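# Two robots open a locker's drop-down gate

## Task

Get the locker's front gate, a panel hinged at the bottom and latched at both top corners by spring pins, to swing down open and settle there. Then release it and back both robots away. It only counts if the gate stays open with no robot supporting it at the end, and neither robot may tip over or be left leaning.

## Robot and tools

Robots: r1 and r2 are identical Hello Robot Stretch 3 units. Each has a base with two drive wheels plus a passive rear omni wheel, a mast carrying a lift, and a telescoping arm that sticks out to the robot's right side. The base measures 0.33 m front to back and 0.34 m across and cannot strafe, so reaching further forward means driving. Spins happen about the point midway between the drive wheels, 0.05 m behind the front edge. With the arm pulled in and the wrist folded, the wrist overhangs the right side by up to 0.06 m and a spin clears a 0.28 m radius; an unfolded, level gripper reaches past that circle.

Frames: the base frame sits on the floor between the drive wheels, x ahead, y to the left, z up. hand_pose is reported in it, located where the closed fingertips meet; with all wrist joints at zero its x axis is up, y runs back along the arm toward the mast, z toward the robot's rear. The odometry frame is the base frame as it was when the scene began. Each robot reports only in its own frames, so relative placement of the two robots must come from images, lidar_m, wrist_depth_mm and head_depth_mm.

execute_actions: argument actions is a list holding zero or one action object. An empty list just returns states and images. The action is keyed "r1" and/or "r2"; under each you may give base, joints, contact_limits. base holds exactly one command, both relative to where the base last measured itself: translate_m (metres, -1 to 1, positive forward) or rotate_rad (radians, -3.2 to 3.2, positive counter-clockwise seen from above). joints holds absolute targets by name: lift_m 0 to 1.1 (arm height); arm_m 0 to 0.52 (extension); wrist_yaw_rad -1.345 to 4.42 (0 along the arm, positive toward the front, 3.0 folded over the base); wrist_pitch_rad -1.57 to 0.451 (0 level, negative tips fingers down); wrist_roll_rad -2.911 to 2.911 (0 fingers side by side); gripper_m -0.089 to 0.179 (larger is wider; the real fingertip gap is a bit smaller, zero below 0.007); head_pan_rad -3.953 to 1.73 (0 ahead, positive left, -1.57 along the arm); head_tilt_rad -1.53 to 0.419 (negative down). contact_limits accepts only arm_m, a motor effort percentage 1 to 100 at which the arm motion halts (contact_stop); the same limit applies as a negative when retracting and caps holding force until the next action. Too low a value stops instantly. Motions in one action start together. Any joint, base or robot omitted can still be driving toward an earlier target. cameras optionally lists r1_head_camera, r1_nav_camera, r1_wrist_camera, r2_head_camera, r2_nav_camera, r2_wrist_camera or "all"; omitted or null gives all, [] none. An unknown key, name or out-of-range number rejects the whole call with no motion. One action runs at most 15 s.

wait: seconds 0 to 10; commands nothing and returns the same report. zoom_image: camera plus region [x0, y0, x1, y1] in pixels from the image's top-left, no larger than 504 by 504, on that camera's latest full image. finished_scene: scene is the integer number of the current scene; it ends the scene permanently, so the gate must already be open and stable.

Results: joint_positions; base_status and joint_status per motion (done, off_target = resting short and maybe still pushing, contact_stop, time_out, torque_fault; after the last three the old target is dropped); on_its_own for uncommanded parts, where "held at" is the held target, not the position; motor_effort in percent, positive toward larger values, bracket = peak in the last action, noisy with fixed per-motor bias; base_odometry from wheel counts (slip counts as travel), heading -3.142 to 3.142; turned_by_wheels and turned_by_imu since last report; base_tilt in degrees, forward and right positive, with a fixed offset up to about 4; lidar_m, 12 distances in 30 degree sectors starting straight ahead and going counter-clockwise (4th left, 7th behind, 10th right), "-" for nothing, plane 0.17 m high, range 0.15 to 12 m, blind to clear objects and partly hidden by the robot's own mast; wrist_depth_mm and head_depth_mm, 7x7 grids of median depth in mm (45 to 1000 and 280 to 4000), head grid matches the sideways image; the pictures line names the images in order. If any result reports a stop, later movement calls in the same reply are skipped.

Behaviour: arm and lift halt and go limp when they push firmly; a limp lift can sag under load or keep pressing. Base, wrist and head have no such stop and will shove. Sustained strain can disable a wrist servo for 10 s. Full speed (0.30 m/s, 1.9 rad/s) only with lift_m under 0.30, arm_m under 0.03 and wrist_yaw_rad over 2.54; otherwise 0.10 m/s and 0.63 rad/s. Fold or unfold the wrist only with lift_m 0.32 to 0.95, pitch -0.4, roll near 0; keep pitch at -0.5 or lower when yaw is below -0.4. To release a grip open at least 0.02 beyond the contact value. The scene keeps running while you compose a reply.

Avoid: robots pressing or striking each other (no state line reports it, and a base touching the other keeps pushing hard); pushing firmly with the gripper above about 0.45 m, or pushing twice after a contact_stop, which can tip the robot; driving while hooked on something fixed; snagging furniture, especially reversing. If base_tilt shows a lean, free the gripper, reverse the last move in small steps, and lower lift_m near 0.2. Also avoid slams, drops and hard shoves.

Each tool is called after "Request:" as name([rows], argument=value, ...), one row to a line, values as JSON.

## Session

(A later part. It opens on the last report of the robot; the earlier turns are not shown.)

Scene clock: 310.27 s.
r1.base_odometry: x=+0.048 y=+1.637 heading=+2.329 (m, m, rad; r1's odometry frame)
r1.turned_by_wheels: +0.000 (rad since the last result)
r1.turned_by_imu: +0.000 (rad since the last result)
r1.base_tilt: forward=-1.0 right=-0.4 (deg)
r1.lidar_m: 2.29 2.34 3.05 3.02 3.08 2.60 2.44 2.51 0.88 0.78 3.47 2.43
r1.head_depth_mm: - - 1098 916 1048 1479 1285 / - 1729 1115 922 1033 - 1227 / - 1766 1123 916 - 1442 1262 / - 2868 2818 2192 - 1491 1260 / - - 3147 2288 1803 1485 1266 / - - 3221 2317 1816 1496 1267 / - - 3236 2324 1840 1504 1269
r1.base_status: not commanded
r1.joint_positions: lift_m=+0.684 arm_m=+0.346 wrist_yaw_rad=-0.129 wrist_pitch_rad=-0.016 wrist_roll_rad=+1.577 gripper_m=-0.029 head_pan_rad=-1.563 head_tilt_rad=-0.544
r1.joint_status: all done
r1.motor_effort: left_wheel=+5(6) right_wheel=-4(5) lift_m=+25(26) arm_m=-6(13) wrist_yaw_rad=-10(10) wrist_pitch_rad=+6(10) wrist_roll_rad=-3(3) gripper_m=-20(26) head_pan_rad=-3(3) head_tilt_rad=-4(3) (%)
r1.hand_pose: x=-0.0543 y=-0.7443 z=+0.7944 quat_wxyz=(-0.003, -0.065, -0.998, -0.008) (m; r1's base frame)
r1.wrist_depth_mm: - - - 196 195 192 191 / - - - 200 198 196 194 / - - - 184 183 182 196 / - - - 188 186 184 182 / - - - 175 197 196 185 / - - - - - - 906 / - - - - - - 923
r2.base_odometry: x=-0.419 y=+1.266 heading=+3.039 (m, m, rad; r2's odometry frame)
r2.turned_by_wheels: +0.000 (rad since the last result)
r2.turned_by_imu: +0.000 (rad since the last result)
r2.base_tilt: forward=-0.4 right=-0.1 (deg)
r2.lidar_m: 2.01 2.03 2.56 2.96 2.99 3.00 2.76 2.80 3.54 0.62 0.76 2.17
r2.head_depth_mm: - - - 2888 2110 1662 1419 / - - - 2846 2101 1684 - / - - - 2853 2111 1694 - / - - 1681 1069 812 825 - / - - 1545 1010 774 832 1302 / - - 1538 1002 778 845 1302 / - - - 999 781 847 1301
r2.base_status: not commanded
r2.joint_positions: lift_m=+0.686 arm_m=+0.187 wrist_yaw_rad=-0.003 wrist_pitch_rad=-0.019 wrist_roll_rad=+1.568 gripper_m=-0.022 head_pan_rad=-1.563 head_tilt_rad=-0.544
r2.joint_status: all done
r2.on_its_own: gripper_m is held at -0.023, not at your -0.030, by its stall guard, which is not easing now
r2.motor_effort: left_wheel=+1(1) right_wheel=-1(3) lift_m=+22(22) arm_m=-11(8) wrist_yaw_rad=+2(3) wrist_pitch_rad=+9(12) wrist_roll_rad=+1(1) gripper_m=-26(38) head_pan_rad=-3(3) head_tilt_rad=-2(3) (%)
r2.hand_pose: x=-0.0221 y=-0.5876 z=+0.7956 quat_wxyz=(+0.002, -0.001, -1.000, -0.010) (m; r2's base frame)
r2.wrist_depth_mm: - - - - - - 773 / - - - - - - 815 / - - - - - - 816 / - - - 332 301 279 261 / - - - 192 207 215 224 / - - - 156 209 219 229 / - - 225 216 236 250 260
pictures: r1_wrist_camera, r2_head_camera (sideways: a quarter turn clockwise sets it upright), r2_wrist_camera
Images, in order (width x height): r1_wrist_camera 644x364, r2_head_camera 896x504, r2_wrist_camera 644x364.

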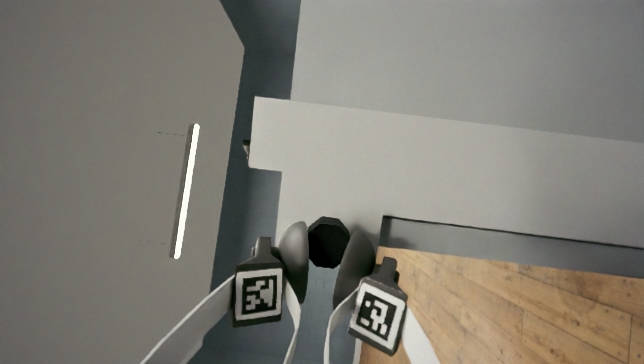

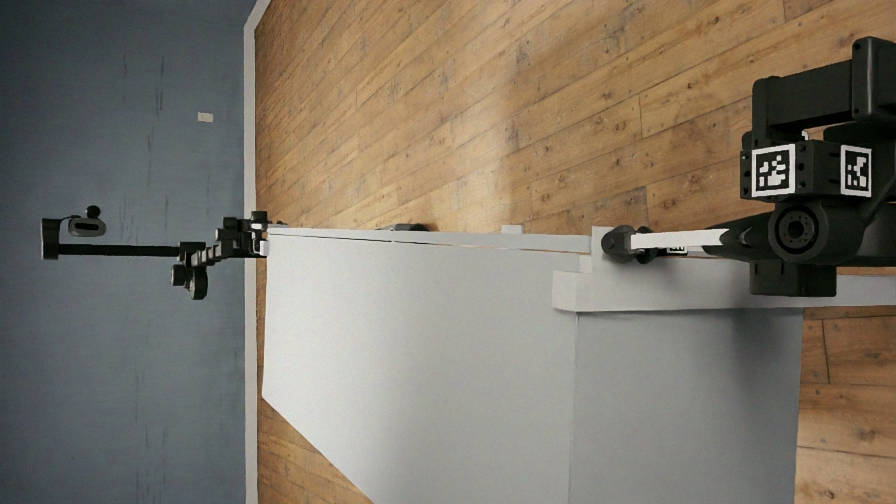

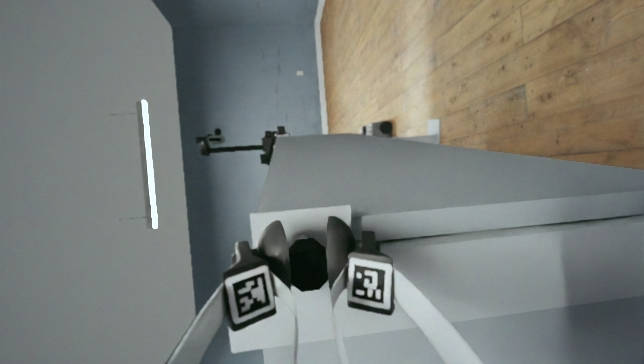

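Request:
execute_actions([
  {"r1":{"joints":{"gripper_m":0.05}},"r2":{"joints":{"gripper_m":0.05}}},
], cameras=[])

Request:
execute_actions([
  {"r1":{"joints":{"arm_m":0.3}},"r2":{"joints":{"arm_m":0.12}}},
], cameras=[])

Request:
execute_actions([
  {"r2":{"base":{"translate_m":-0.093},"joints":{"wrist_roll_rad":0,"wrist_yaw_rad":0.45,"gripper_m":0.12}}},
], cameras=[])

Request:
execute_actions([
  {"r2":{"joints":{"arm_m":0.205},"contact_limits":{"arm_m":14}}},
], cameras=["r2_wrist_camera","r2_head_camera"])

Scene clock: 356.60 s.
r1.base_odometry: x=+0.048 y=+1.637 heading=+2.329 (m, m, rad; r1's odometry frame)
r1.turned_by_wheels: +0.000 (rad since the last result)
r1.turned_by_imu: +0.000 (rad since the last result)
r1.base_tilt: forward=-1.1 right=-0.3 (deg)
r1.lidar_m: 2.30 2.35 3.07 3.02 3.07 2.61 2.44 2.52 0.88 0.77 3.49 2.43
r1.head_depth_mm: - - 1101 913 1049 1487 1283 / - 1746 1110 927 1032 - 1228 / - 1756 1125 912 - 1445 1259 / - 2887 2807 2184 - 1482 1263 / - - 3141 2279 1814 1488 1268 / - - 3197 2321 1816 1492 1268 / - - 3222 2324 1847 1501 1277
r1.base_status: not commanded
r1.joint_positions: lift_m=+0.684 arm_m=+0.345 wrist_yaw_rad=-0.137 wrist_pitch_rad=-0.018 wrist_roll_rad=+1.577 gripper_m=+0.050 head_pan_rad=-1.563 head_tilt_rad=-0.544
r1.joint_status: all done
r1.motor_effort: left_wheel=+3(5) right_wheel=-2(5) lift_m=+26(26) arm_m=-2(5) wrist_yaw_rad=-3(10) wrist_pitch_rad=+7(7) wrist_roll_rad=-3(3) gripper_m=+1(97) head_pan_rad=-3(3) head_tilt_rad=-4(3) (%)
r1.hand_pose: x=-0.0563 y=-0.7436 z=+0.7939 quat_wxyz=(-0.003, -0.069, -0.998, -0.009) (m; r1's base frame)
r1.wrist_depth_mm: - - - 199 197 194 192 / - - - 201 200 197 196 / - - - 186 186 199 198 / - - - 189 187 185 184 / - - - 190 198 188 187 / - - - - - - 856 / - - - - - - 924
r2.base_odometry: x=-0.419 y=+1.266 heading=+3.039 (m, m, rad; r2's odometry frame)
r2.turned_by_wheels: +0.000 (rad since the last result)
r2.turned_by_imu: +0.000 (rad since the last result)
r2.base_tilt: forward=-0.4 right=-0.2 (deg)
r2.lidar_m: 2.01 2.03 2.56 2.96 2.99 2.99 2.77 2.81 3.54 0.62 0.76 2.17
r2.head_depth_mm: - - - 2876 2110 1672 1406 / - - - 2862 2105 1666 - / - - - 2831 2111 1703 - / - - 1692 1069 811 825 - / - - 1553 1009 780 836 1298 / - - 1549 1008 776 845 1304 / - - - 1000 781 851 1295
r2.base_status: not commanded
r2.joint_positions: lift_m=+0.686 arm_m=+0.186 wrist_yaw_rad=-0.002 wrist_pitch_rad=-0.021 wrist_roll_rad=+1.568 gripper_m=+0.050 head_pan_rad=-1.563 head_tilt_rad=-0.544
r2.joint_status: all done
r2.motor_effort: left_wheel=+0(1) right_wheel=-1(1) lift_m=+22(22) arm_m=-5(11) wrist_yaw_rad=+2(3) wrist_pitch_rad=+11(11) wrist_roll_rad=+1(1) gripper_m=+1(99) head_pan_rad=-4(5) head_tilt_rad=-4(3) (%)
r2.hand_pose: x=-0.0219 y=-0.5870 z=+0.7950 quat_wxyz=(+0.002, -0.001, -1.000, -0.011) (m; r2's base frame)
r2.wrist_depth_mm: - - - - - - 799 / - - - - - - 803 / - - - - - - 814 / - - - 324 298 278 260 / - - - 192 209 217 225 / - - 198 201 212 220 230 / - - - 218 239 251 265
pictures: none
No camera images: the call's "cameras" was empty. Leave "cameras" out to get every camera's image.

Scene clock: 358.27 s.
r1.base_odometry: x=+0.048 y=+1.637 heading=+2.329 (m, m, rad; r1's odometry frame)
r1.turned_by_wheels: +0.000 (rad since the last result)
r1.turned_by_imu: +0.000 (rad since the last result)
r1.base_tilt: forward=-1.1 right=-0.4 (deg)
r1.lidar_m: 2.29 2.34 3.05 3.01 3.09 2.60 2.44 2.51 0.88 0.78 3.49 2.43
r1.head_depth_mm: - - 1101 915 1047 1465 1275 / - 1739 1116 925 1028 - 1226 / - 1771 1118 916 - 1395 1257 / - 2840 2846 2211 1921 1450 1267 / - - 3169 2301 1804 1493 1267 / - - 3220 2327 1819 1498 1271 / - - 3244 2332 1839 1500 1273
r1.base_status: not commanded
r1.joint_positions: lift_m=+0.684 arm_m=+0.300 wrist_yaw_rad=-0.138 wrist_pitch_rad=-0.018 wrist_roll_rad=+1.577 gripper_m=+0.050 head_pan_rad=-1.563 head_tilt_rad=-0.544
r1.joint_status: all done
r1.motor_effort: left_wheel=+3(3) right_wheel=-2(2) lift_m=+26(26) arm_m=-2(4) wrist_yaw_rad=-2(4) wrist_pitch_rad=+7(7) wrist_roll_rad=-3(3) gripper_m=+1(1) head_pan_rad=-3(3) head_tilt_rad=-4(3) (%)
r1.hand_pose: x=-0.0564 y=-0.6986 z=+0.7939 quat_wxyz=(-0.003, -0.069, -0.998, -0.009) (m; r1's base frame)
r1.wrist_depth_mm: - - - 243 240 238 235 / - - - 246 243 240 238 / - - - 233 245 245 242 / - - - 234 232 230 229 / - - - 238 245 242 232 / - - - - - - 928 / - - - - - - 910
r2.base_odometry: x=-0.419 y=+1.266 heading=+3.039 (m, m, rad; r2's odometry frame)
r2.turned_by_wheels: +0.000 (rad since the last result)
r2.turned_by_imu: +0.000 (rad since the last result)
r2.base_tilt: forward=-0.5 right=-0.2 (deg)
r2.lidar_m: 2.01 2.03 2.54 2.97 3.00 3.01 2.77 2.80 3.55 0.62 0.76 2.17
r2.head_depth_mm: - - - 2860 2136 1670 1390 / - - - 2856 2104 1670 1454 / - - - 2848 2117 1660 1447 / - - 1697 1073 781 840 - / - - 1549 1006 778 839 1303 / - - 1536 1009 780 847 1299 / - - - 996 782 854 1297
r2.base_status: not commanded
r2.joint_positions: lift_m=+0.686 arm_m=+0.120 wrist_yaw_rad=-0.001 wrist_pitch_rad=-0.021 wrist_roll_rad=+1.568 gripper_m=+0.050 head_pan_rad=-1.563 head_tilt_rad=-0.544
r2.joint_status: all done
r2.motor_effort: left_wheel=+0(0) right_wheel=-1(0) lift_m=+22(23) arm_m=-5(6) wrist_yaw_rad=+1(2) wrist_pitch_rad=+11(10) wrist_roll_rad=+1(0) gripper_m=+1(0) head_pan_rad=-3(4) head_tilt_rad=-3(4) (%)
r2.hand_pose: x=-0.0217 y=-0.5210 z=+0.7950 quat_wxyz=(+0.002, -0.001, -1.000, -0.011) (m; r2's base frame)
r2.wrist_depth_mm: - - - - - - 795 / - - - - - - 797 / - - - - - - 813 / - - - 344 315 296 306 / - - - 263 278 289 305 / - - - 284 307 323 338 / - - - 304 319 336 351
pictures: none
No camera images: the call's "cameras" was empty. Leave "cameras" out to get every camera's image.

Scene clock: 360.73 s.
r1.base_odometry: x=+0.048 y=+1.637 heading=+2.329 (m, m, rad; r1's odometry frame)
r1.turned_by_wheels: +0.000 (rad since the last result)
r1.turned_by_imu: +0.000 (rad since the last result)
r1.base_tilt: forward=-1.1 right=-0.4 (deg)
r1.lidar_m: 2.30 2.35 3.06 3.00 3.07 2.60 2.44 2.51 0.88 0.77 3.50 2.44
r1.head_depth_mm: - - 1102 914 1048 1465 1274 / - 1743 1110 922 1031 - 1223 / - 1759 1121 915 - 1396 1250 / - 2782 2822 2198 1913 1449 1259 / - - 3006 2314 1807 1491 1266 / - - 3250 2319 1821 1504 1270 / - - 3223 2333 1844 1505 1275
r1.base_status: not commanded
r1.joint_positions: lift_m=+0.684 arm_m=+0.300 wrist_yaw_rad=-0.138 wrist_pitch_rad=-0.018 wrist_roll_rad=+1.577 gripper_m=+0.050 head_pan_rad=-1.563 head_tilt_rad=-0.544
r1.joint_status: not commanded
r1.motor_effort: left_wheel=+3(3) right_wheel=-2(2) lift_m=+25(26) arm_m=-3(2) wrist_yaw_rad=-3(3) wrist_pitch_rad=+7(7) wrist_roll_rad=-3(3) gripper_m=+0(0) head_pan_rad=-3(3) head_tilt_rad=-3(4) (%)
r1.hand_pose: x=-0.0564 y=-0.6986 z=+0.7939 quat_wxyz=(-0.003, -0.069, -0.998, -0.009) (m; r1's base frame)
r1.wrist_depth_mm: - - - 243 240 238 235 / - - - 246 243 241 239 / - - - 233 245 244 242 / - - - 234 233 230 229 / - - - 238 245 243 231 / - - - - - - 940 / - - - - - - 916
r2.base_odometry: x=-0.326 y=+1.256 heading=+3.039 (m, m, rad; r2's odometry frame)
r2.turned_by_wheels: +0.000 (rad since the last result)
r2.turned_by_imu: +0.001 (rad since the last result)
r2.base_tilt: forward=-0.4 right=-0.2 (deg)
r2.lidar_m: 2.10 2.12 2.67 2.96 2.99 2.91 2.68 2.71 3.41 0.63 0.82 2.28
r2.head_depth_mm: - - - 2901 2124 1660 1389 / - - - 2874 2098 1684 1434 / - - - 2857 2107 1653 1403 / - - 3811 2710 2096 1658 1404 / - - 1556 1037 842 841 892 / - - 1555 1004 774 828 1287 / - - 1546 1000 776 841 1295
r2.base_status: done
r2.joint_positions: lift_m=+0.686 arm_m=+0.120 wrist_yaw_rad=+0.448 wrist_pitch_rad=-0.021 wrist_roll_rad=+0.006 gripper_m=+0.120 head_pan_rad=-1.563 head_tilt_rad=-0.544
r2.joint_status: all done
r2.motor_effort: left_wheel=+0(2) right_wheel=-1(5) lift_m=+22(22) arm_m=-5(5) wrist_yaw_rad=+2(1) wrist_pitch_rad=+11(10) wrist_roll_rad=-3(5) gripper_m=+1(100) head_pan_rad=-4(4) head_tilt_rad=-4(3) (%)
r2.hand_pose: x=+0.0894 y=-0.4958 z=+0.7953 quat_wxyz=(+0.689, +0.165, -0.689, +0.149) (m; r2's base frame)
r2.wrist_depth_mm: - - - - - - - / - - - - - - - / - - - - - - - / - 432 371 290 391 - - / - 446 371 299 288 - - / - 477 389 309 310 - - / - 470 400 326 401 - -
pictures: none
No camera images: the call's "cameras" was empty. Leave "cameras" out to get every camera's image.

Scene clock: 362.57 s.
r1.base_odometry: x=+0.048 y=+1.637 heading=+2.329 (m, m, rad; r1's odometry frame)
r1.turned_by_wheels: +0.000 (rad since the last result)
r1.turned_by_imu: +0.000 (rad since the last result)
r1.base_tilt: forward=-1.2 right=-0.5 (deg)
r1.lidar_m: 2.29 2.34 3.07 3.00 3.08 2.61 2.44 2.52 0.88 0.78 3.47 2.43
r1.head_depth_mm: - - 1102 914 1044 1465 1272 / - 1743 1113 925 1029 - 1222 / - 1773 1126 914 - 1390 1251 / - 2780 2820 2206 1934 1451 1259 / - - 2989 2299 1812 1485 1266 / - - 3191 2305 1827 1492 1270 / - - 3227 2344 1831 1515 1279
r1.base_status: not commanded
r1.joint_positions: lift_m=+0.684 arm_m=+0.300 wrist_yaw_rad=-0.138 wrist_pitch_rad=-0.018 wrist_roll_rad=+1.577 gripper_m=+0.050 head_pan_rad=-1.563 head_tilt_rad=-0.544
r1.joint_status: not commanded
r1.motor_effort: left_wheel=+2(3) right_wheel=-2(2) lift_m=+26(26) arm_m=-2(2) wrist_yaw_rad=-3(2) wrist_pitch_rad=+8(7) wrist_roll_rad=-3(3) gripper_m=+2(2) head_pan_rad=-3(3) head_tilt_rad=-3(4) (%)
r1.hand_pose: x=-0.0564 y=-0.6986 z=+0.7939 quat_wxyz=(-0.003, -0.069, -0.998, -0.009) (m; r1's base frame)
r1.wrist_depth_mm: - - - 242 239 237 235 / - - - 247 244 241 239 / - - - 232 245 243 242 / - - - 235 232 229 228 / - - - 238 245 241 232 / - - - - - - 942 / - - - - - - 915
r2.base_odometry: x=-0.326 y=+1.256 heading=+3.039 (m, m, rad; r2's odometry frame)
r2.turned_by_wheels: +0.000 (rad since the last result)
r2.turned_by_imu: +0.000 (rad since the last result)
r2.base_tilt: forward=-0.4 right=-0.2 (deg)
r2.lidar_m: 2.10 2.13 2.67 2.96 2.99 2.90 2.68 2.71 3.40 0.63 0.82 2.28
r2.head_depth_mm: - - - 2903 2106 1683 1417 / - - - 2863 2124 1719 - / - - - 2868 2113 1728 - / - - 3825 2696 2089 1707 - / - - 1542 1044 816 809 1275 / - - 1547 1009 775 841 1270 / - - 1522 1000 777 843 1308
r2.base_status: not commanded
r2.joint_positions: lift_m=+0.686 arm_m=+0.205 wrist_yaw_rad=+0.449 wrist_pitch_rad=-0.021 wrist_roll_rad=+0.006 gripper_m=+0.120 head_pan_rad=-1.563 head_tilt_rad=-0.544
r2.joint_status: all done
r2.motor_effort: left_wheel=+0(0) right_wheel=-1(0) lift_m=+22(22) arm_m=+2(0) wrist_yaw_rad=+2(2) wrist_pitch_rad=+11(11) wrist_roll_rad=-3(3) gripper_m=+1(0) head_pan_rad=-3(4) head_tilt_rad=-3(3) (%)
r2.contact_limits: arm_m 14 (drawing in: default 24, maximum 38; extending or still: default 29, maximum 49)
r2.hand_pose: x=+0.0895 y=-0.5800 z=+0.7953 quat_wxyz=(+0.689, +0.165, -0.689, +0.149) (m; r2's base frame)
r2.wrist_depth_mm: - - - - - - - / - - - - - - - / - - - - - - - / 379 313 256 204 362 - - / 370 310 260 201 281 - - / 388 345 268 211 285 - - / 408 324 280 218 370 - -
pictures: r2_head_camera (sideways: a quarter turn clockwise sets it upright), r2_wrist_camera
Images, in order (width x height): r2_head_camera 896x504, r2_wrist_camera 644x364.

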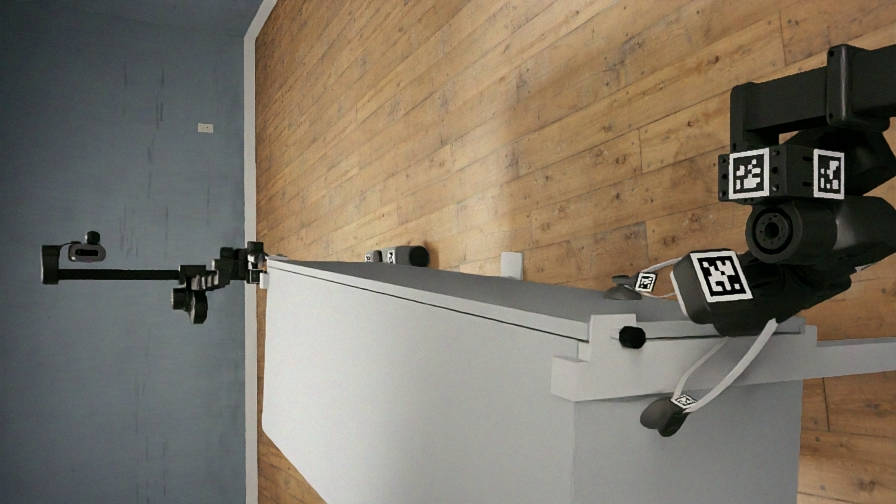

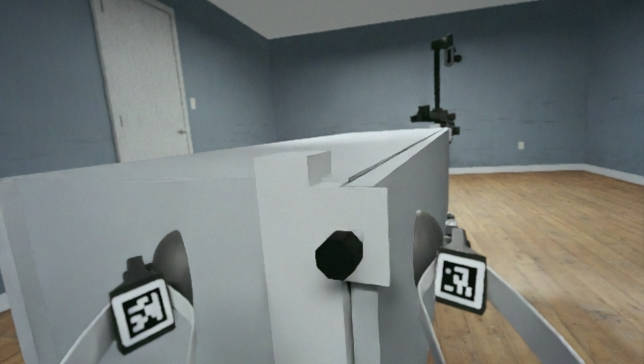

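Request:
zoom_image(camera="r2_wrist_camera", region=[270,170,480,300])

Request:
zoom_image(camera="r2_head_camera", region=[550,260,710,400])

Region (270, 170, 480, 300) of r2_wrist_camera's 644x364 image, scaled by 2.400; it fills the top 312 rows of this view, and the rest is white.

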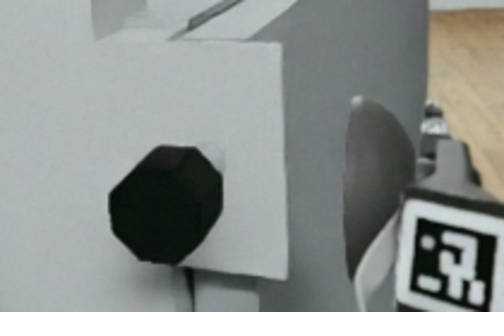

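Region (550, 260, 710, 400) of r2_head_camera's 896x504 image, scaled by 3.150, with more detail than that image has; it fills the top 441 rows of this view, and the rest is white.

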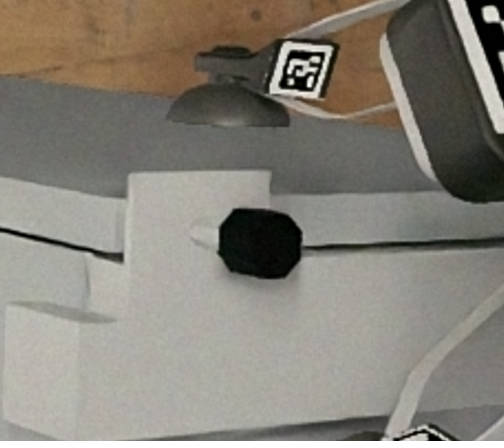

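Request:
execute_actions([
  {"r2":{"joints":{"arm_m":0.12}}},
], cameras=[])

Request:
execute_actions([
  {"r2":{"base":{"translate_m":0.093},"joints":{"wrist_roll_rad":1.57,"wrist_yaw_rad":0.0,"gripper_m":0.06,"head_tilt_rad":-0.6}}},
], cameras=[])

Request:
execute_actions([
  {"r2":{"joints":{"arm_m":0.2}},"r1":{"joints":{"arm_m":0.358}}},
], cameras=["r2_wrist_camera","r1_wrist_camera"])

Request:
execute_actions([
  {"r2":{"joints":{"gripper_m":-0.085}},"r1":{"joints":{"gripper_m":-0.085}}},
], cameras=[])

Request:
execute_actions([
  {"r2":{"joints":{"arm_m":0.188}},"r1":{"joints":{"arm_m":0.346}}},
], cameras=["r2_wrist_camera","r2_head_camera","r1_wrist_camera","r1_head_camera"])

Request:
zoom_image(camera="r2_head_camera", region=[520,160,720,320])

Request:
zoom_image(camera="r1_head_camera", region=[380,160,580,320])

Scene clock: 391.77 s.
r1.base_odometry: x=+0.048 y=+1.637 heading=+2.329 (m, m, rad; r1's odometry frame)
r1.turned_by_wheels: +0.000 (rad since the last result)
r1.turned_by_imu: +0.000 (rad since the last result)
r1.base_tilt: forward=-1.1 right=-0.2 (deg)
r1.lidar_m: 2.29 2.34 3.06 3.00 3.09 2.61 2.44 2.51 0.88 0.78 3.50 2.43
r1.head_depth_mm: - - 1104 915 1050 1468 1265 / - 1746 1114 921 1029 - 1222 / - 1771 1124 916 - 1391 1256 / - 2747 2798 2206 1926 1447 1267 / - - 3041 2311 1819 1497 1269 / - - 3180 2326 1835 1502 1275 / - - 3230 2330 1820 1505 1272
r1.base_status: not commanded
r1.joint_positions: lift_m=+0.684 arm_m=+0.300 wrist_yaw_rad=-0.138 wrist_pitch_rad=-0.018 wrist_roll_rad=+1.577 gripper_m=+0.050 head_pan_rad=-1.563 head_tilt_rad=-0.544
r1.joint_status: not commanded
r1.motor_effort: left_wheel=+3(3) right_wheel=-2(2) lift_m=+26(26) arm_m=-3(2) wrist_yaw_rad=-2(2) wrist_pitch_rad=+7(7) wrist_roll_rad=-3(3) gripper_m=+1(2) head_pan_rad=-4(3) head_tilt_rad=-3(3) (%)
r1.hand_pose: x=-0.0564 y=-0.6986 z=+0.7939 quat_wxyz=(-0.003, -0.069, -0.998, -0.009) (m; r1's base frame)
r1.wrist_depth_mm: - - - 243 239 236 235 / - - - 246 243 241 239 / - - - 232 245 244 242 / - - - 234 232 231 229 / - - - 238 245 243 232 / - - - - - - 935 / - - - - - - 917
r2.base_odometry: x=-0.326 y=+1.256 heading=+3.039 (m, m, rad; r2's odometry frame)
r2.turned_by_wheels: +0.000 (rad since the last result)
r2.turned_by_imu: +0.000 (rad since the last result)
r2.base_tilt: forward=-0.4 right=-0.2 (deg)
r2.lidar_m: 2.10 2.12 2.67 2.95 2.99 2.89 2.68 2.71 3.41 0.63 0.82 2.28
r2.head_depth_mm: - - - 2875 2126 1661 1392 / - - - 2901 2116 1664 1435 / - - - 2835 2073 1654 1416 / - - 3795 2721 2086 1656 1403 / - - 1555 1038 841 841 888 / - - 1537 1006 773 826 1291 / - - 1534 999 776 841 1296
r2.base_status: not commanded
r2.joint_positions: lift_m=+0.686 arm_m=+0.120 wrist_yaw_rad=+0.449 wrist_pitch_rad=-0.021 wrist_roll_rad=+0.006 gripper_m=+0.120 head_pan_rad=-1.563 head_tilt_rad=-0.544
r2.joint_status: all done
r2.motor_effort: left_wheel=+0(0) right_wheel=-1(1) lift_m=+22(22) arm_m=-6(4) wrist_yaw_rad=+1(1) wrist_pitch_rad=+11(10) wrist_roll_rad=-3(3) gripper_m=+1(1) head_pan_rad=-3(3) head_tilt_rad=-3(3) (%)
r2.hand_pose: x=+0.0896 y=-0.4957 z=+0.7953 quat_wxyz=(+0.689, +0.165, -0.689, +0.150) (m; r2's base frame)
r2.wrist_depth_mm: - - - - - - - / - - - - - - - / - - - - - - - / - 426 365 291 394 - - / - 447 379 300 287 - - / - 481 383 308 308 - - / - 467 401 324 401 - -
pictures: none
No camera images: the call's "cameras" was empty. Leave "cameras" out to get every camera's image.

Scene clock: 394.30 s.
r1.base_odometry: x=+0.048 y=+1.637 heading=+2.329 (m, m, rad; r1's odometry frame)
r1.turned_by_wheels: +0.000 (rad since the last result)
r1.turned_by_imu: +0.000 (rad since the last result)
r1.base_tilt: forward=-1.1 right=-0.4 (deg)
r1.lidar_m: 2.30 2.34 3.07 3.02 3.08 2.61 2.44 2.50 0.88 0.77 3.49 2.43
r1.head_depth_mm: - - 1101 915 1046 1460 1273 / - 1738 1109 924 1028 - 1228 / - 1764 1115 918 - 1392 1258 / - 2874 2808 2207 1920 1442 1260 / - - 3161 2304 1810 1498 1271 / - - 3203 2321 1826 1494 1277 / - - 3253 2322 1820 1504 1271
r1.base_status: not commanded
r1.joint_positions: lift_m=+0.684 arm_m=+0.300 wrist_yaw_rad=-0.138 wrist_pitch_rad=-0.018 wrist_roll_rad=+1.577 gripper_m=+0.050 head_pan_rad=-1.563 head_tilt_rad=-0.544
r1.joint_status: not commanded
r1.motor_effort: left_wheel=+2(4) right_wheel=-2(2) lift_m=+25(26) arm_m=-3(2) wrist_yaw_rad=-2(2) wrist_pitch_rad=+7(7) wrist_roll_rad=-3(3) gripper_m=+1(1) head_pan_rad=-3(3) head_tilt_rad=-3(3) (%)
r1.hand_pose: x=-0.0564 y=-0.6986 z=+0.7939 quat_wxyz=(-0.003, -0.069, -0.998, -0.009) (m; r1's base frame)
r1.wrist_depth_mm: - - - 242 239 237 235 / - - - 245 243 241 239 / - - - 231 246 245 243 / - - - 234 233 230 229 / - - - 237 245 243 231 / - - - - - - 943 / - - - - - - 931
r2.base_odometry: x=-0.419 y=+1.266 heading=+3.039 (m, m, rad; r2's odometry frame)
r2.turned_by_wheels: +0.000 (rad since the last result)
r2.turned_by_imu: -0.001 (rad since the last result)
r2.base_tilt: forward=-0.4 right=-0.2 (deg)
r2.lidar_m: 2.01 2.03 2.55 2.96 3.00 2.99 2.77 2.81 3.53 0.62 0.76 2.18
r2.head_depth_mm: - - 3861 2629 1996 1607 1364 / - - 3851 2604 1985 1599 - / - - 3902 2617 1965 1591 - / - 2740 1437 975 767 881 - / - - 1337 924 782 889 1332 / - - 1332 917 785 898 1328 / - - 1313 915 790 909 1318
r2.base_status: done
r2.joint_positions: lift_m=+0.686 arm_m=+0.120 wrist_yaw_rad=+0.002 wrist_pitch_rad=-0.021 wrist_roll_rad=+1.567 gripper_m=+0.060 head_pan_rad=-1.563 head_tilt_rad=-0.592
r2.joint_status: all done
r2.motor_effort: left_wheel=+0(4) right_wheel=-1(3) lift_m=+22(23) arm_m=-4(4) wrist_yaw_rad=-2(4) wrist_pitch_rad=+11(10) wrist_roll_rad=+1(4) gripper_m=-1(100) head_pan_rad=-3(4) head_tilt_rad=-4(15) (%)
r2.hand_pose: x=-0.0209 y=-0.5210 z=+0.7950 quat_wxyz=(+0.002, +0.001, -1.000, -0.011) (m; r2's base frame)
r2.wrist_depth_mm: - - - - - - 797 / - - - - - - 794 / - - - - - - 814 / - - - 332 308 292 306 / - - - 265 280 289 302 / - - 269 278 308 322 337 / - - - 306 319 337 356
pictures: none
No camera images: the call's "cameras" was empty. Leave "cameras" out to get every camera's image.

Scene clock: 396.10 s.
r1.base_odometry: x=+0.048 y=+1.637 heading=+2.329 (m, m, rad; r1's odometry frame)
r1.turned_by_wheels: +0.000 (rad since the last result)
r1.turned_by_imu: +0.000 (rad since the last result)
r1.base_tilt: forward=-1.1 right=-0.3 (deg)
r1.lidar_m: 2.30 2.34 3.05 3.01 3.07 2.60 2.44 2.51 0.88 0.78 3.52 2.44
r1.head_depth_mm: - - 1099 914 1049 1480 1287 / - 1735 1111 922 1032 - 1224 / - 1765 1123 912 - 1444 1256 / - 2850 2814 2214 - 1484 1259 / - - 3181 2321 1809 1492 1270 / - - 3186 2328 1829 1500 1270 / - - 3235 2334 1829 1503 1271
r1.base_status: not commanded
r1.joint_positions: lift_m=+0.684 arm_m=+0.358 wrist_yaw_rad=-0.138 wrist_pitch_rad=-0.018 wrist_roll_rad=+1.577 gripper_m=+0.050 head_pan_rad=-1.563 head_tilt_rad=-0.544
r1.joint_status: all done
r1.motor_effort: left_wheel=+2(2) right_wheel=-2(2) lift_m=+26(26) arm_m=+3(3) wrist_yaw_rad=-2(4) wrist_pitch_rad=+7(7) wrist_roll_rad=-3(3) gripper_m=+3(0) head_pan_rad=-3(4) head_tilt_rad=-4(2) (%)
r1.hand_pose: x=-0.0565 y=-0.7560 z=+0.7939 quat_wxyz=(-0.003, -0.069, -0.998, -0.009) (m; r1's base frame)
r1.wrist_depth_mm: - - - 187 184 182 181 / - - - 190 187 186 184 / - - - 174 172 172 186 / - - - 176 174 173 171 / - - - 179 185 176 174 / - - - - - - 845 / - - - - - - 916
r2.base_odometry: x=-0.419 y=+1.266 heading=+3.039 (m, m, rad; r2's odometry frame)
r2.turned_by_wheels: +0.000 (rad since the last result)
r2.turned_by_imu: +0.000 (rad since the last result)
r2.base_tilt: forward=-0.4 right=-0.2 (deg)
r2.lidar_m: 2.00 2.03 2.56 2.97 3.01 3.00 2.77 2.80 3.51 0.62 0.76 2.18
r2.head_depth_mm: - - 3920 2612 2002 1601 1341 / - - 3854 2628 1985 1692 - / - - 3824 2613 1964 1695 - / - 2723 1440 967 782 - 1246 / - - 1347 923 781 886 1298 / - - 1332 918 785 899 1320 / - - 1318 912 788 903 1316
r2.base_status: not commanded
r2.joint_positions: lift_m=+0.686 arm_m=+0.200 wrist_yaw_rad=+0.001 wrist_pitch_rad=-0.021 wrist_roll_rad=+1.568 gripper_m=+0.060 head_pan_rad=-1.563 head_tilt_rad=-0.592
r2.joint_status: all done
r2.motor_effort: left_wheel=+0(0) right_wheel=-1(1) lift_m=+22(22) arm_m=+3(3) wrist_yaw_rad=-1(2) wrist_pitch_rad=+10(11) wrist_roll_rad=+1(1) gripper_m=+0(1) head_pan_rad=-4(4) head_tilt_rad=-4(5) (%)
r2.hand_pose: x=-0.0210 y=-0.6003 z=+0.7950 quat_wxyz=(+0.002, +0.001, -1.000, -0.011) (m; r2's base frame)
r2.wrist_depth_mm: - - - - - - 789 / - - - - - - 799 / - - - - - - 825 / - - - 313 292 270 251 / - - - 178 197 202 210 / - - 182 185 195 205 212 / - - 189 194 224 236 248
pictures: r1_wrist_camera, r2_wrist_camera
Images, in order (width x height): r1_wrist_camera 644x364, r2_wrist_camera 644x364.

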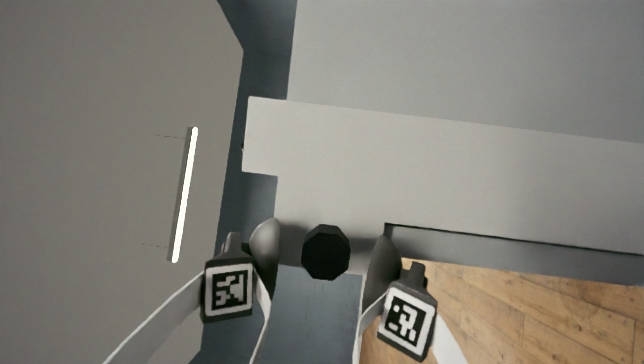

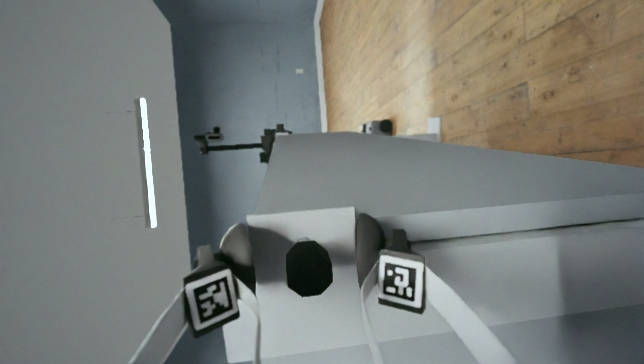

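Scene clock: 398.03 s.
r1.base_odometry: x=+0.048 y=+1.637 heading=+2.329 (m, m, rad; r1's odometry frame)
r1.turned_by_wheels: +0.000 (rad since the last result)
r1.turned_by_imu: +0.000 (rad since the last result)
r1.base_tilt: forward=-1.0 right=-0.4 (deg)
r1.lidar_m: 2.30 2.34 3.05 3.01 3.10 2.60 2.44 2.52 0.88 0.77 3.50 2.43
r1.head_depth_mm: - - 1104 917 1051 1463 1268 / - 1753 1118 924 1031 - 1223 / - 1768 1124 912 - 1433 1257 / - 2875 2808 2210 - 1483 1261 / - - 3185 2299 1812 1495 1267 / - - 3227 2309 1827 1495 1270 / - - 3220 2342 1836 1508 1274
r1.base_status: not commanded
r1.joint_positions: lift_m=+0.684 arm_m=+0.357 wrist_yaw_rad=-0.139 wrist_pitch_rad=-0.008 wrist_roll_rad=+1.589 gripper_m=-0.083 head_pan_rad=-1.563 head_tilt_rad=-0.544
r1.joint_status: all done
r1.motor_effort: left_wheel=+5(5) right_wheel=-7(7) lift_m=+28(29) arm_m=+9(9) wrist_yaw_rad=-2(2) wrist_pitch_rad=+3(7) wrist_roll_rad=-8(8) gripper_m=-46(98) head_pan_rad=-4(3) head_tilt_rad=-3(3) (%)
r1.hand_pose: x=-0.0568 y=-0.7556 z=+0.7963 quat_wxyz=(-0.009, -0.069, -0.998, -0.004) (m; r1's base frame)
r1.wrist_depth_mm: - - - 189 185 183 181 / - - - 191 188 187 184 / - - - 175 174 172 185 / - - - 178 176 174 172 / - - - 167 188 185 175 / - - - - - - 912 / - - - - - - 954
r2.base_odometry: x=-0.419 y=+1.266 heading=+3.039 (m, m, rad; r2's odometry frame)
r2.turned_by_wheels: +0.000 (rad since the last result)
r2.turned_by_imu: +0.000 (rad since the last result)
r2.base_tilt: forward=-0.5 right=-0.3 (deg)
r2.lidar_m: 2.01 2.03 2.55 2.97 2.99 3.00 2.77 2.80 3.53 0.62 0.76 2.18
r2.head_depth_mm: - - 3887 2635 2004 1610 1346 / - - 3855 2607 1989 1691 - / - - 3767 2610 1975 1684 - / - 2688 1442 975 790 - 1244 / - - 1344 927 783 886 1300 / - - 1334 918 786 900 1322 / - - 1331 915 789 903 1320
r2.base_status: not commanded
r2.joint_positions: lift_m=+0.686 arm_m=+0.199 wrist_yaw_rad=+0.000 wrist_pitch_rad=-0.023 wrist_roll_rad=+1.568 gripper_m=-0.066 head_pan_rad=-1.563 head_tilt_rad=-0.592
r2.joint_status: gripper_m off_target (ended at -0.066, target -0.085)
r2.motor_effort: left_wheel=-1(1) right_wheel=+1(1) lift_m=+22(22) arm_m=+12(13) wrist_yaw_rad=-1(2) wrist_pitch_rad=+12(12) wrist_roll_rad=+1(1) gripper_m=-100(100) head_pan_rad=-4(4) head_tilt_rad=-4(4) (%)
r2.hand_pose: x=-0.0213 y=-0.5994 z=+0.7945 quat_wxyz=(+0.002, +0.000, -1.000, -0.012) (m; r2's base frame)
r2.wrist_depth_mm: - - - - - - 806 / - - - - - - 809 / - - - - - - 821 / - - - 313 287 268 252 / - - - 181 201 206 216 / - - - 190 199 208 217 / - - 192 196 227 240 251
pictures: none
No camera images: the call's "cameras" was empty. Leave "cameras" out to get every camera's image.

Scene clock: 399.27 s.
r1.base_odometry: x=+0.048 y=+1.637 heading=+2.329 (m, m, rad; r1's odometry frame)
r1.turned_by_wheels: +0.000 (rad since the last result)
r1.turned_by_imu: +0.000 (rad since the last result)
r1.base_tilt: forward=-1.1 right=-0.2 (deg)
r1.lidar_m: 2.30 2.35 3.06 3.02 3.09 2.61 2.44 2.52 0.88 0.77 3.50 2.42
r1.head_depth_mm: - - 1101 914 1048 1482 1284 / - 1725 1108 919 1025 - 1225 / - 1756 1116 914 - 1439 1252 / - 2247 1338 1005 - 1484 1261 / - - 3155 2200 1812 1499 1267 / - - 3171 2315 1820 1494 1268 / - - 3242 2340 1837 1500 1277
r1.base_status: not commanded
r1.joint_positions: lift_m=+0.684 arm_m=+0.347 wrist_yaw_rad=-0.117 wrist_pitch_rad=-0.012 wrist_roll_rad=+1.577 gripper_m=-0.078 head_pan_rad=-1.563 head_tilt_rad=-0.544
r1.joint_status: all done
r1.on_its_own: gripper_m is held at -0.077, not at your -0.085, by its stall guard, which is still easing; wrist_yaw_rad is at rest, and its effort (-21) is outside its rest range (-12 to +12)
r1.motor_effort: left_wheel=+7(8) right_wheel=-5(7) lift_m=+27(29) arm_m=-9(9) wrist_yaw_rad=-21(21) wrist_pitch_rad=+5(5) wrist_roll_rad=-3(8) gripper_m=-3(43) head_pan_rad=-3(3) head_tilt_rad=-3(4) (%)
r1.hand_pose: x=-0.0512 y=-0.7463 z=+0.7954 quat_wxyz=(-0.003, -0.058, -0.998, -0.006) (m; r1's base frame)
r1.wrist_depth_mm: - - - 193 190 188 186 / - - - 196 194 192 190 / - - - 182 180 178 178 / - - - 185 183 180 178 / - - - 147 353 302 182 / - - - 272 259 239 221 / - - - 209 205 202 813
r2.base_odometry: x=-0.419 y=+1.266 heading=+3.039 (m, m, rad; r2's odometry frame)
r2.turned_by_wheels: +0.000 (rad since the last result)
r2.turned_by_imu: +0.011 (rad since the last result)
r2.base_tilt: forward=-0.5 right=+0.0 (deg)
r2.lidar_m: 2.01 2.04 2.58 2.97 3.00 2.99 2.77 2.80 3.57 0.62 0.76 2.17
r2.head_depth_mm: - - 3839 2634 1976 1585 1378 / - - 3852 2615 1978 1637 - / - - 2037 1141 869 1641 - / - 2664 1424 1008 773 841 1155 / - - 1329 914 780 885 1291 / - - 1309 916 787 898 1324 / - - 1311 904 789 909 1312
r2.base_status: not commanded
r2.joint_positions: lift_m=+0.686 arm_m=+0.190 wrist_yaw_rad=-0.009 wrist_pitch_rad=-0.008 wrist_roll_rad=+1.568 gripper_m=-0.077 head_pan_rad=-1.563 head_tilt_rad=-0.593
r2.joint_status: all done
r2.on_its_own: gripper_m is held at -0.080, not at your -0.085, by its stall guard, which is still easing; arm_m is at rest, and its effort (-18) is outside its rest range (-14 to +14)
r2.motor_effort: left_wheel=+0(2) right_wheel=+1(5) lift_m=+22(23) arm_m=-18(21) wrist_yaw_rad=+10(13) wrist_pitch_rad=+5(12) wrist_roll_rad=+1(1) gripper_m=-63(100) head_pan_rad=-4(3) head_tilt_rad=-4(4) (%)
r2.hand_pose: x=-0.0236 y=-0.5906 z=+0.7982 quat_wxyz=(+0.002, -0.004, -1.000, -0.004) (m; r2's base frame)
r2.wrist_depth_mm: - - - - - - 799 / - - - 185 - - 827 / - - - - 195 202 780 / - - - - 877 527 338 / - - - 185 223 210 213 / - - - 170 203 210 219 / - - - 201 230 242 252
pictures: r1_head_camera (sideways: a quarter turn clockwise sets it upright), r1_wrist_camera, r2_head_camera (sideways: a quarter turn clockwise sets it upright), r2_wrist_camera
Images, in order (width x height): r1_head_camera 896x504, r1_wrist_camera 644x364, r2_head_camera 896x504, r2_wrist_camera 644x364.

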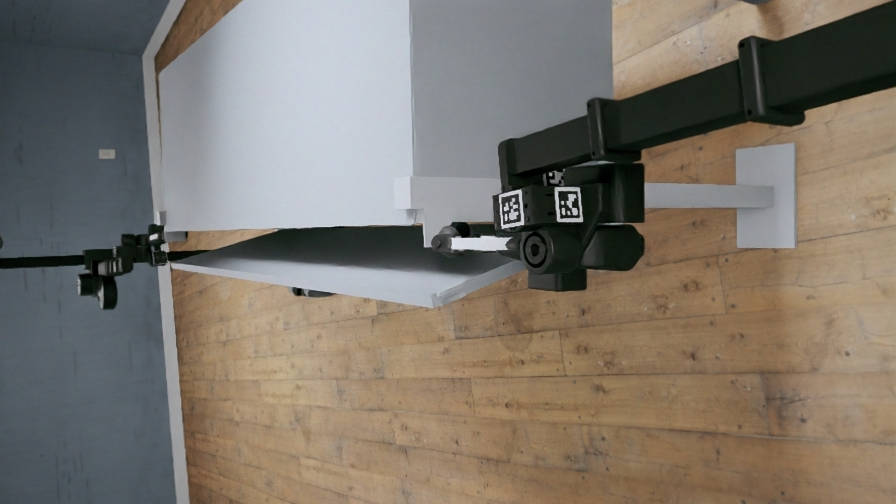

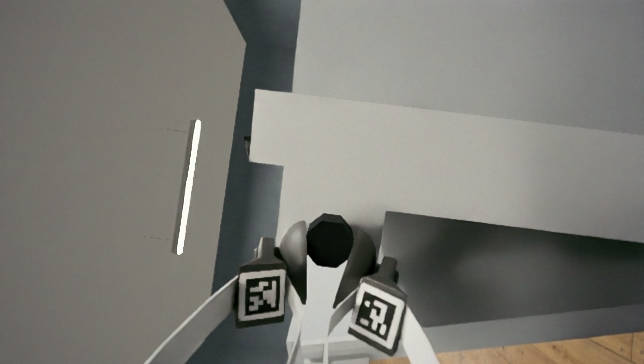

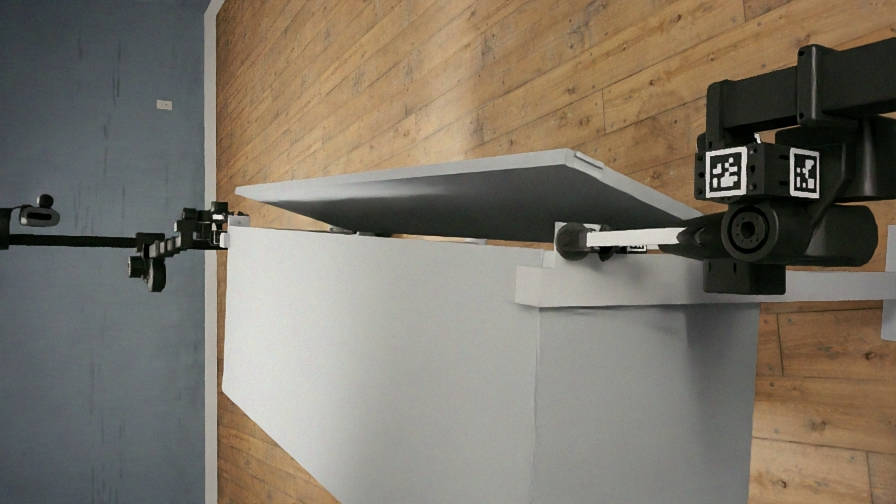

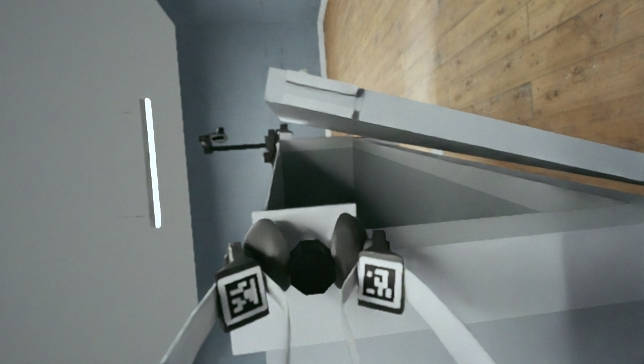

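Region (520, 160, 720, 320) of r2_head_camera's 896x504 image, scaled by 2.520, with more detail than that image has; it fills the top 403 rows of this view, and the rest is white.

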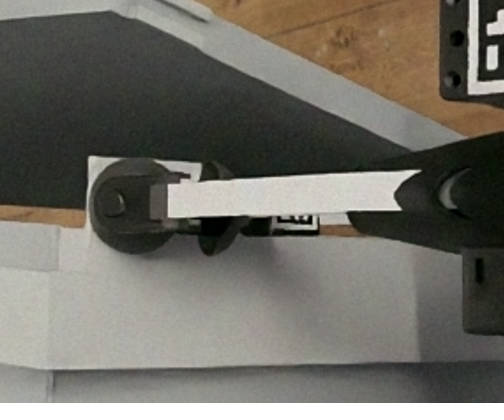

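Region (380, 160, 580, 320) of r1_head_camera's 896x504 image, scaled by 2.520, with more detail than that image has; it fills the top 403 rows of this view, and the rest is white.

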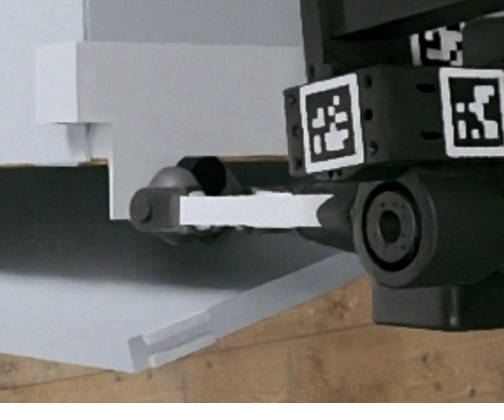

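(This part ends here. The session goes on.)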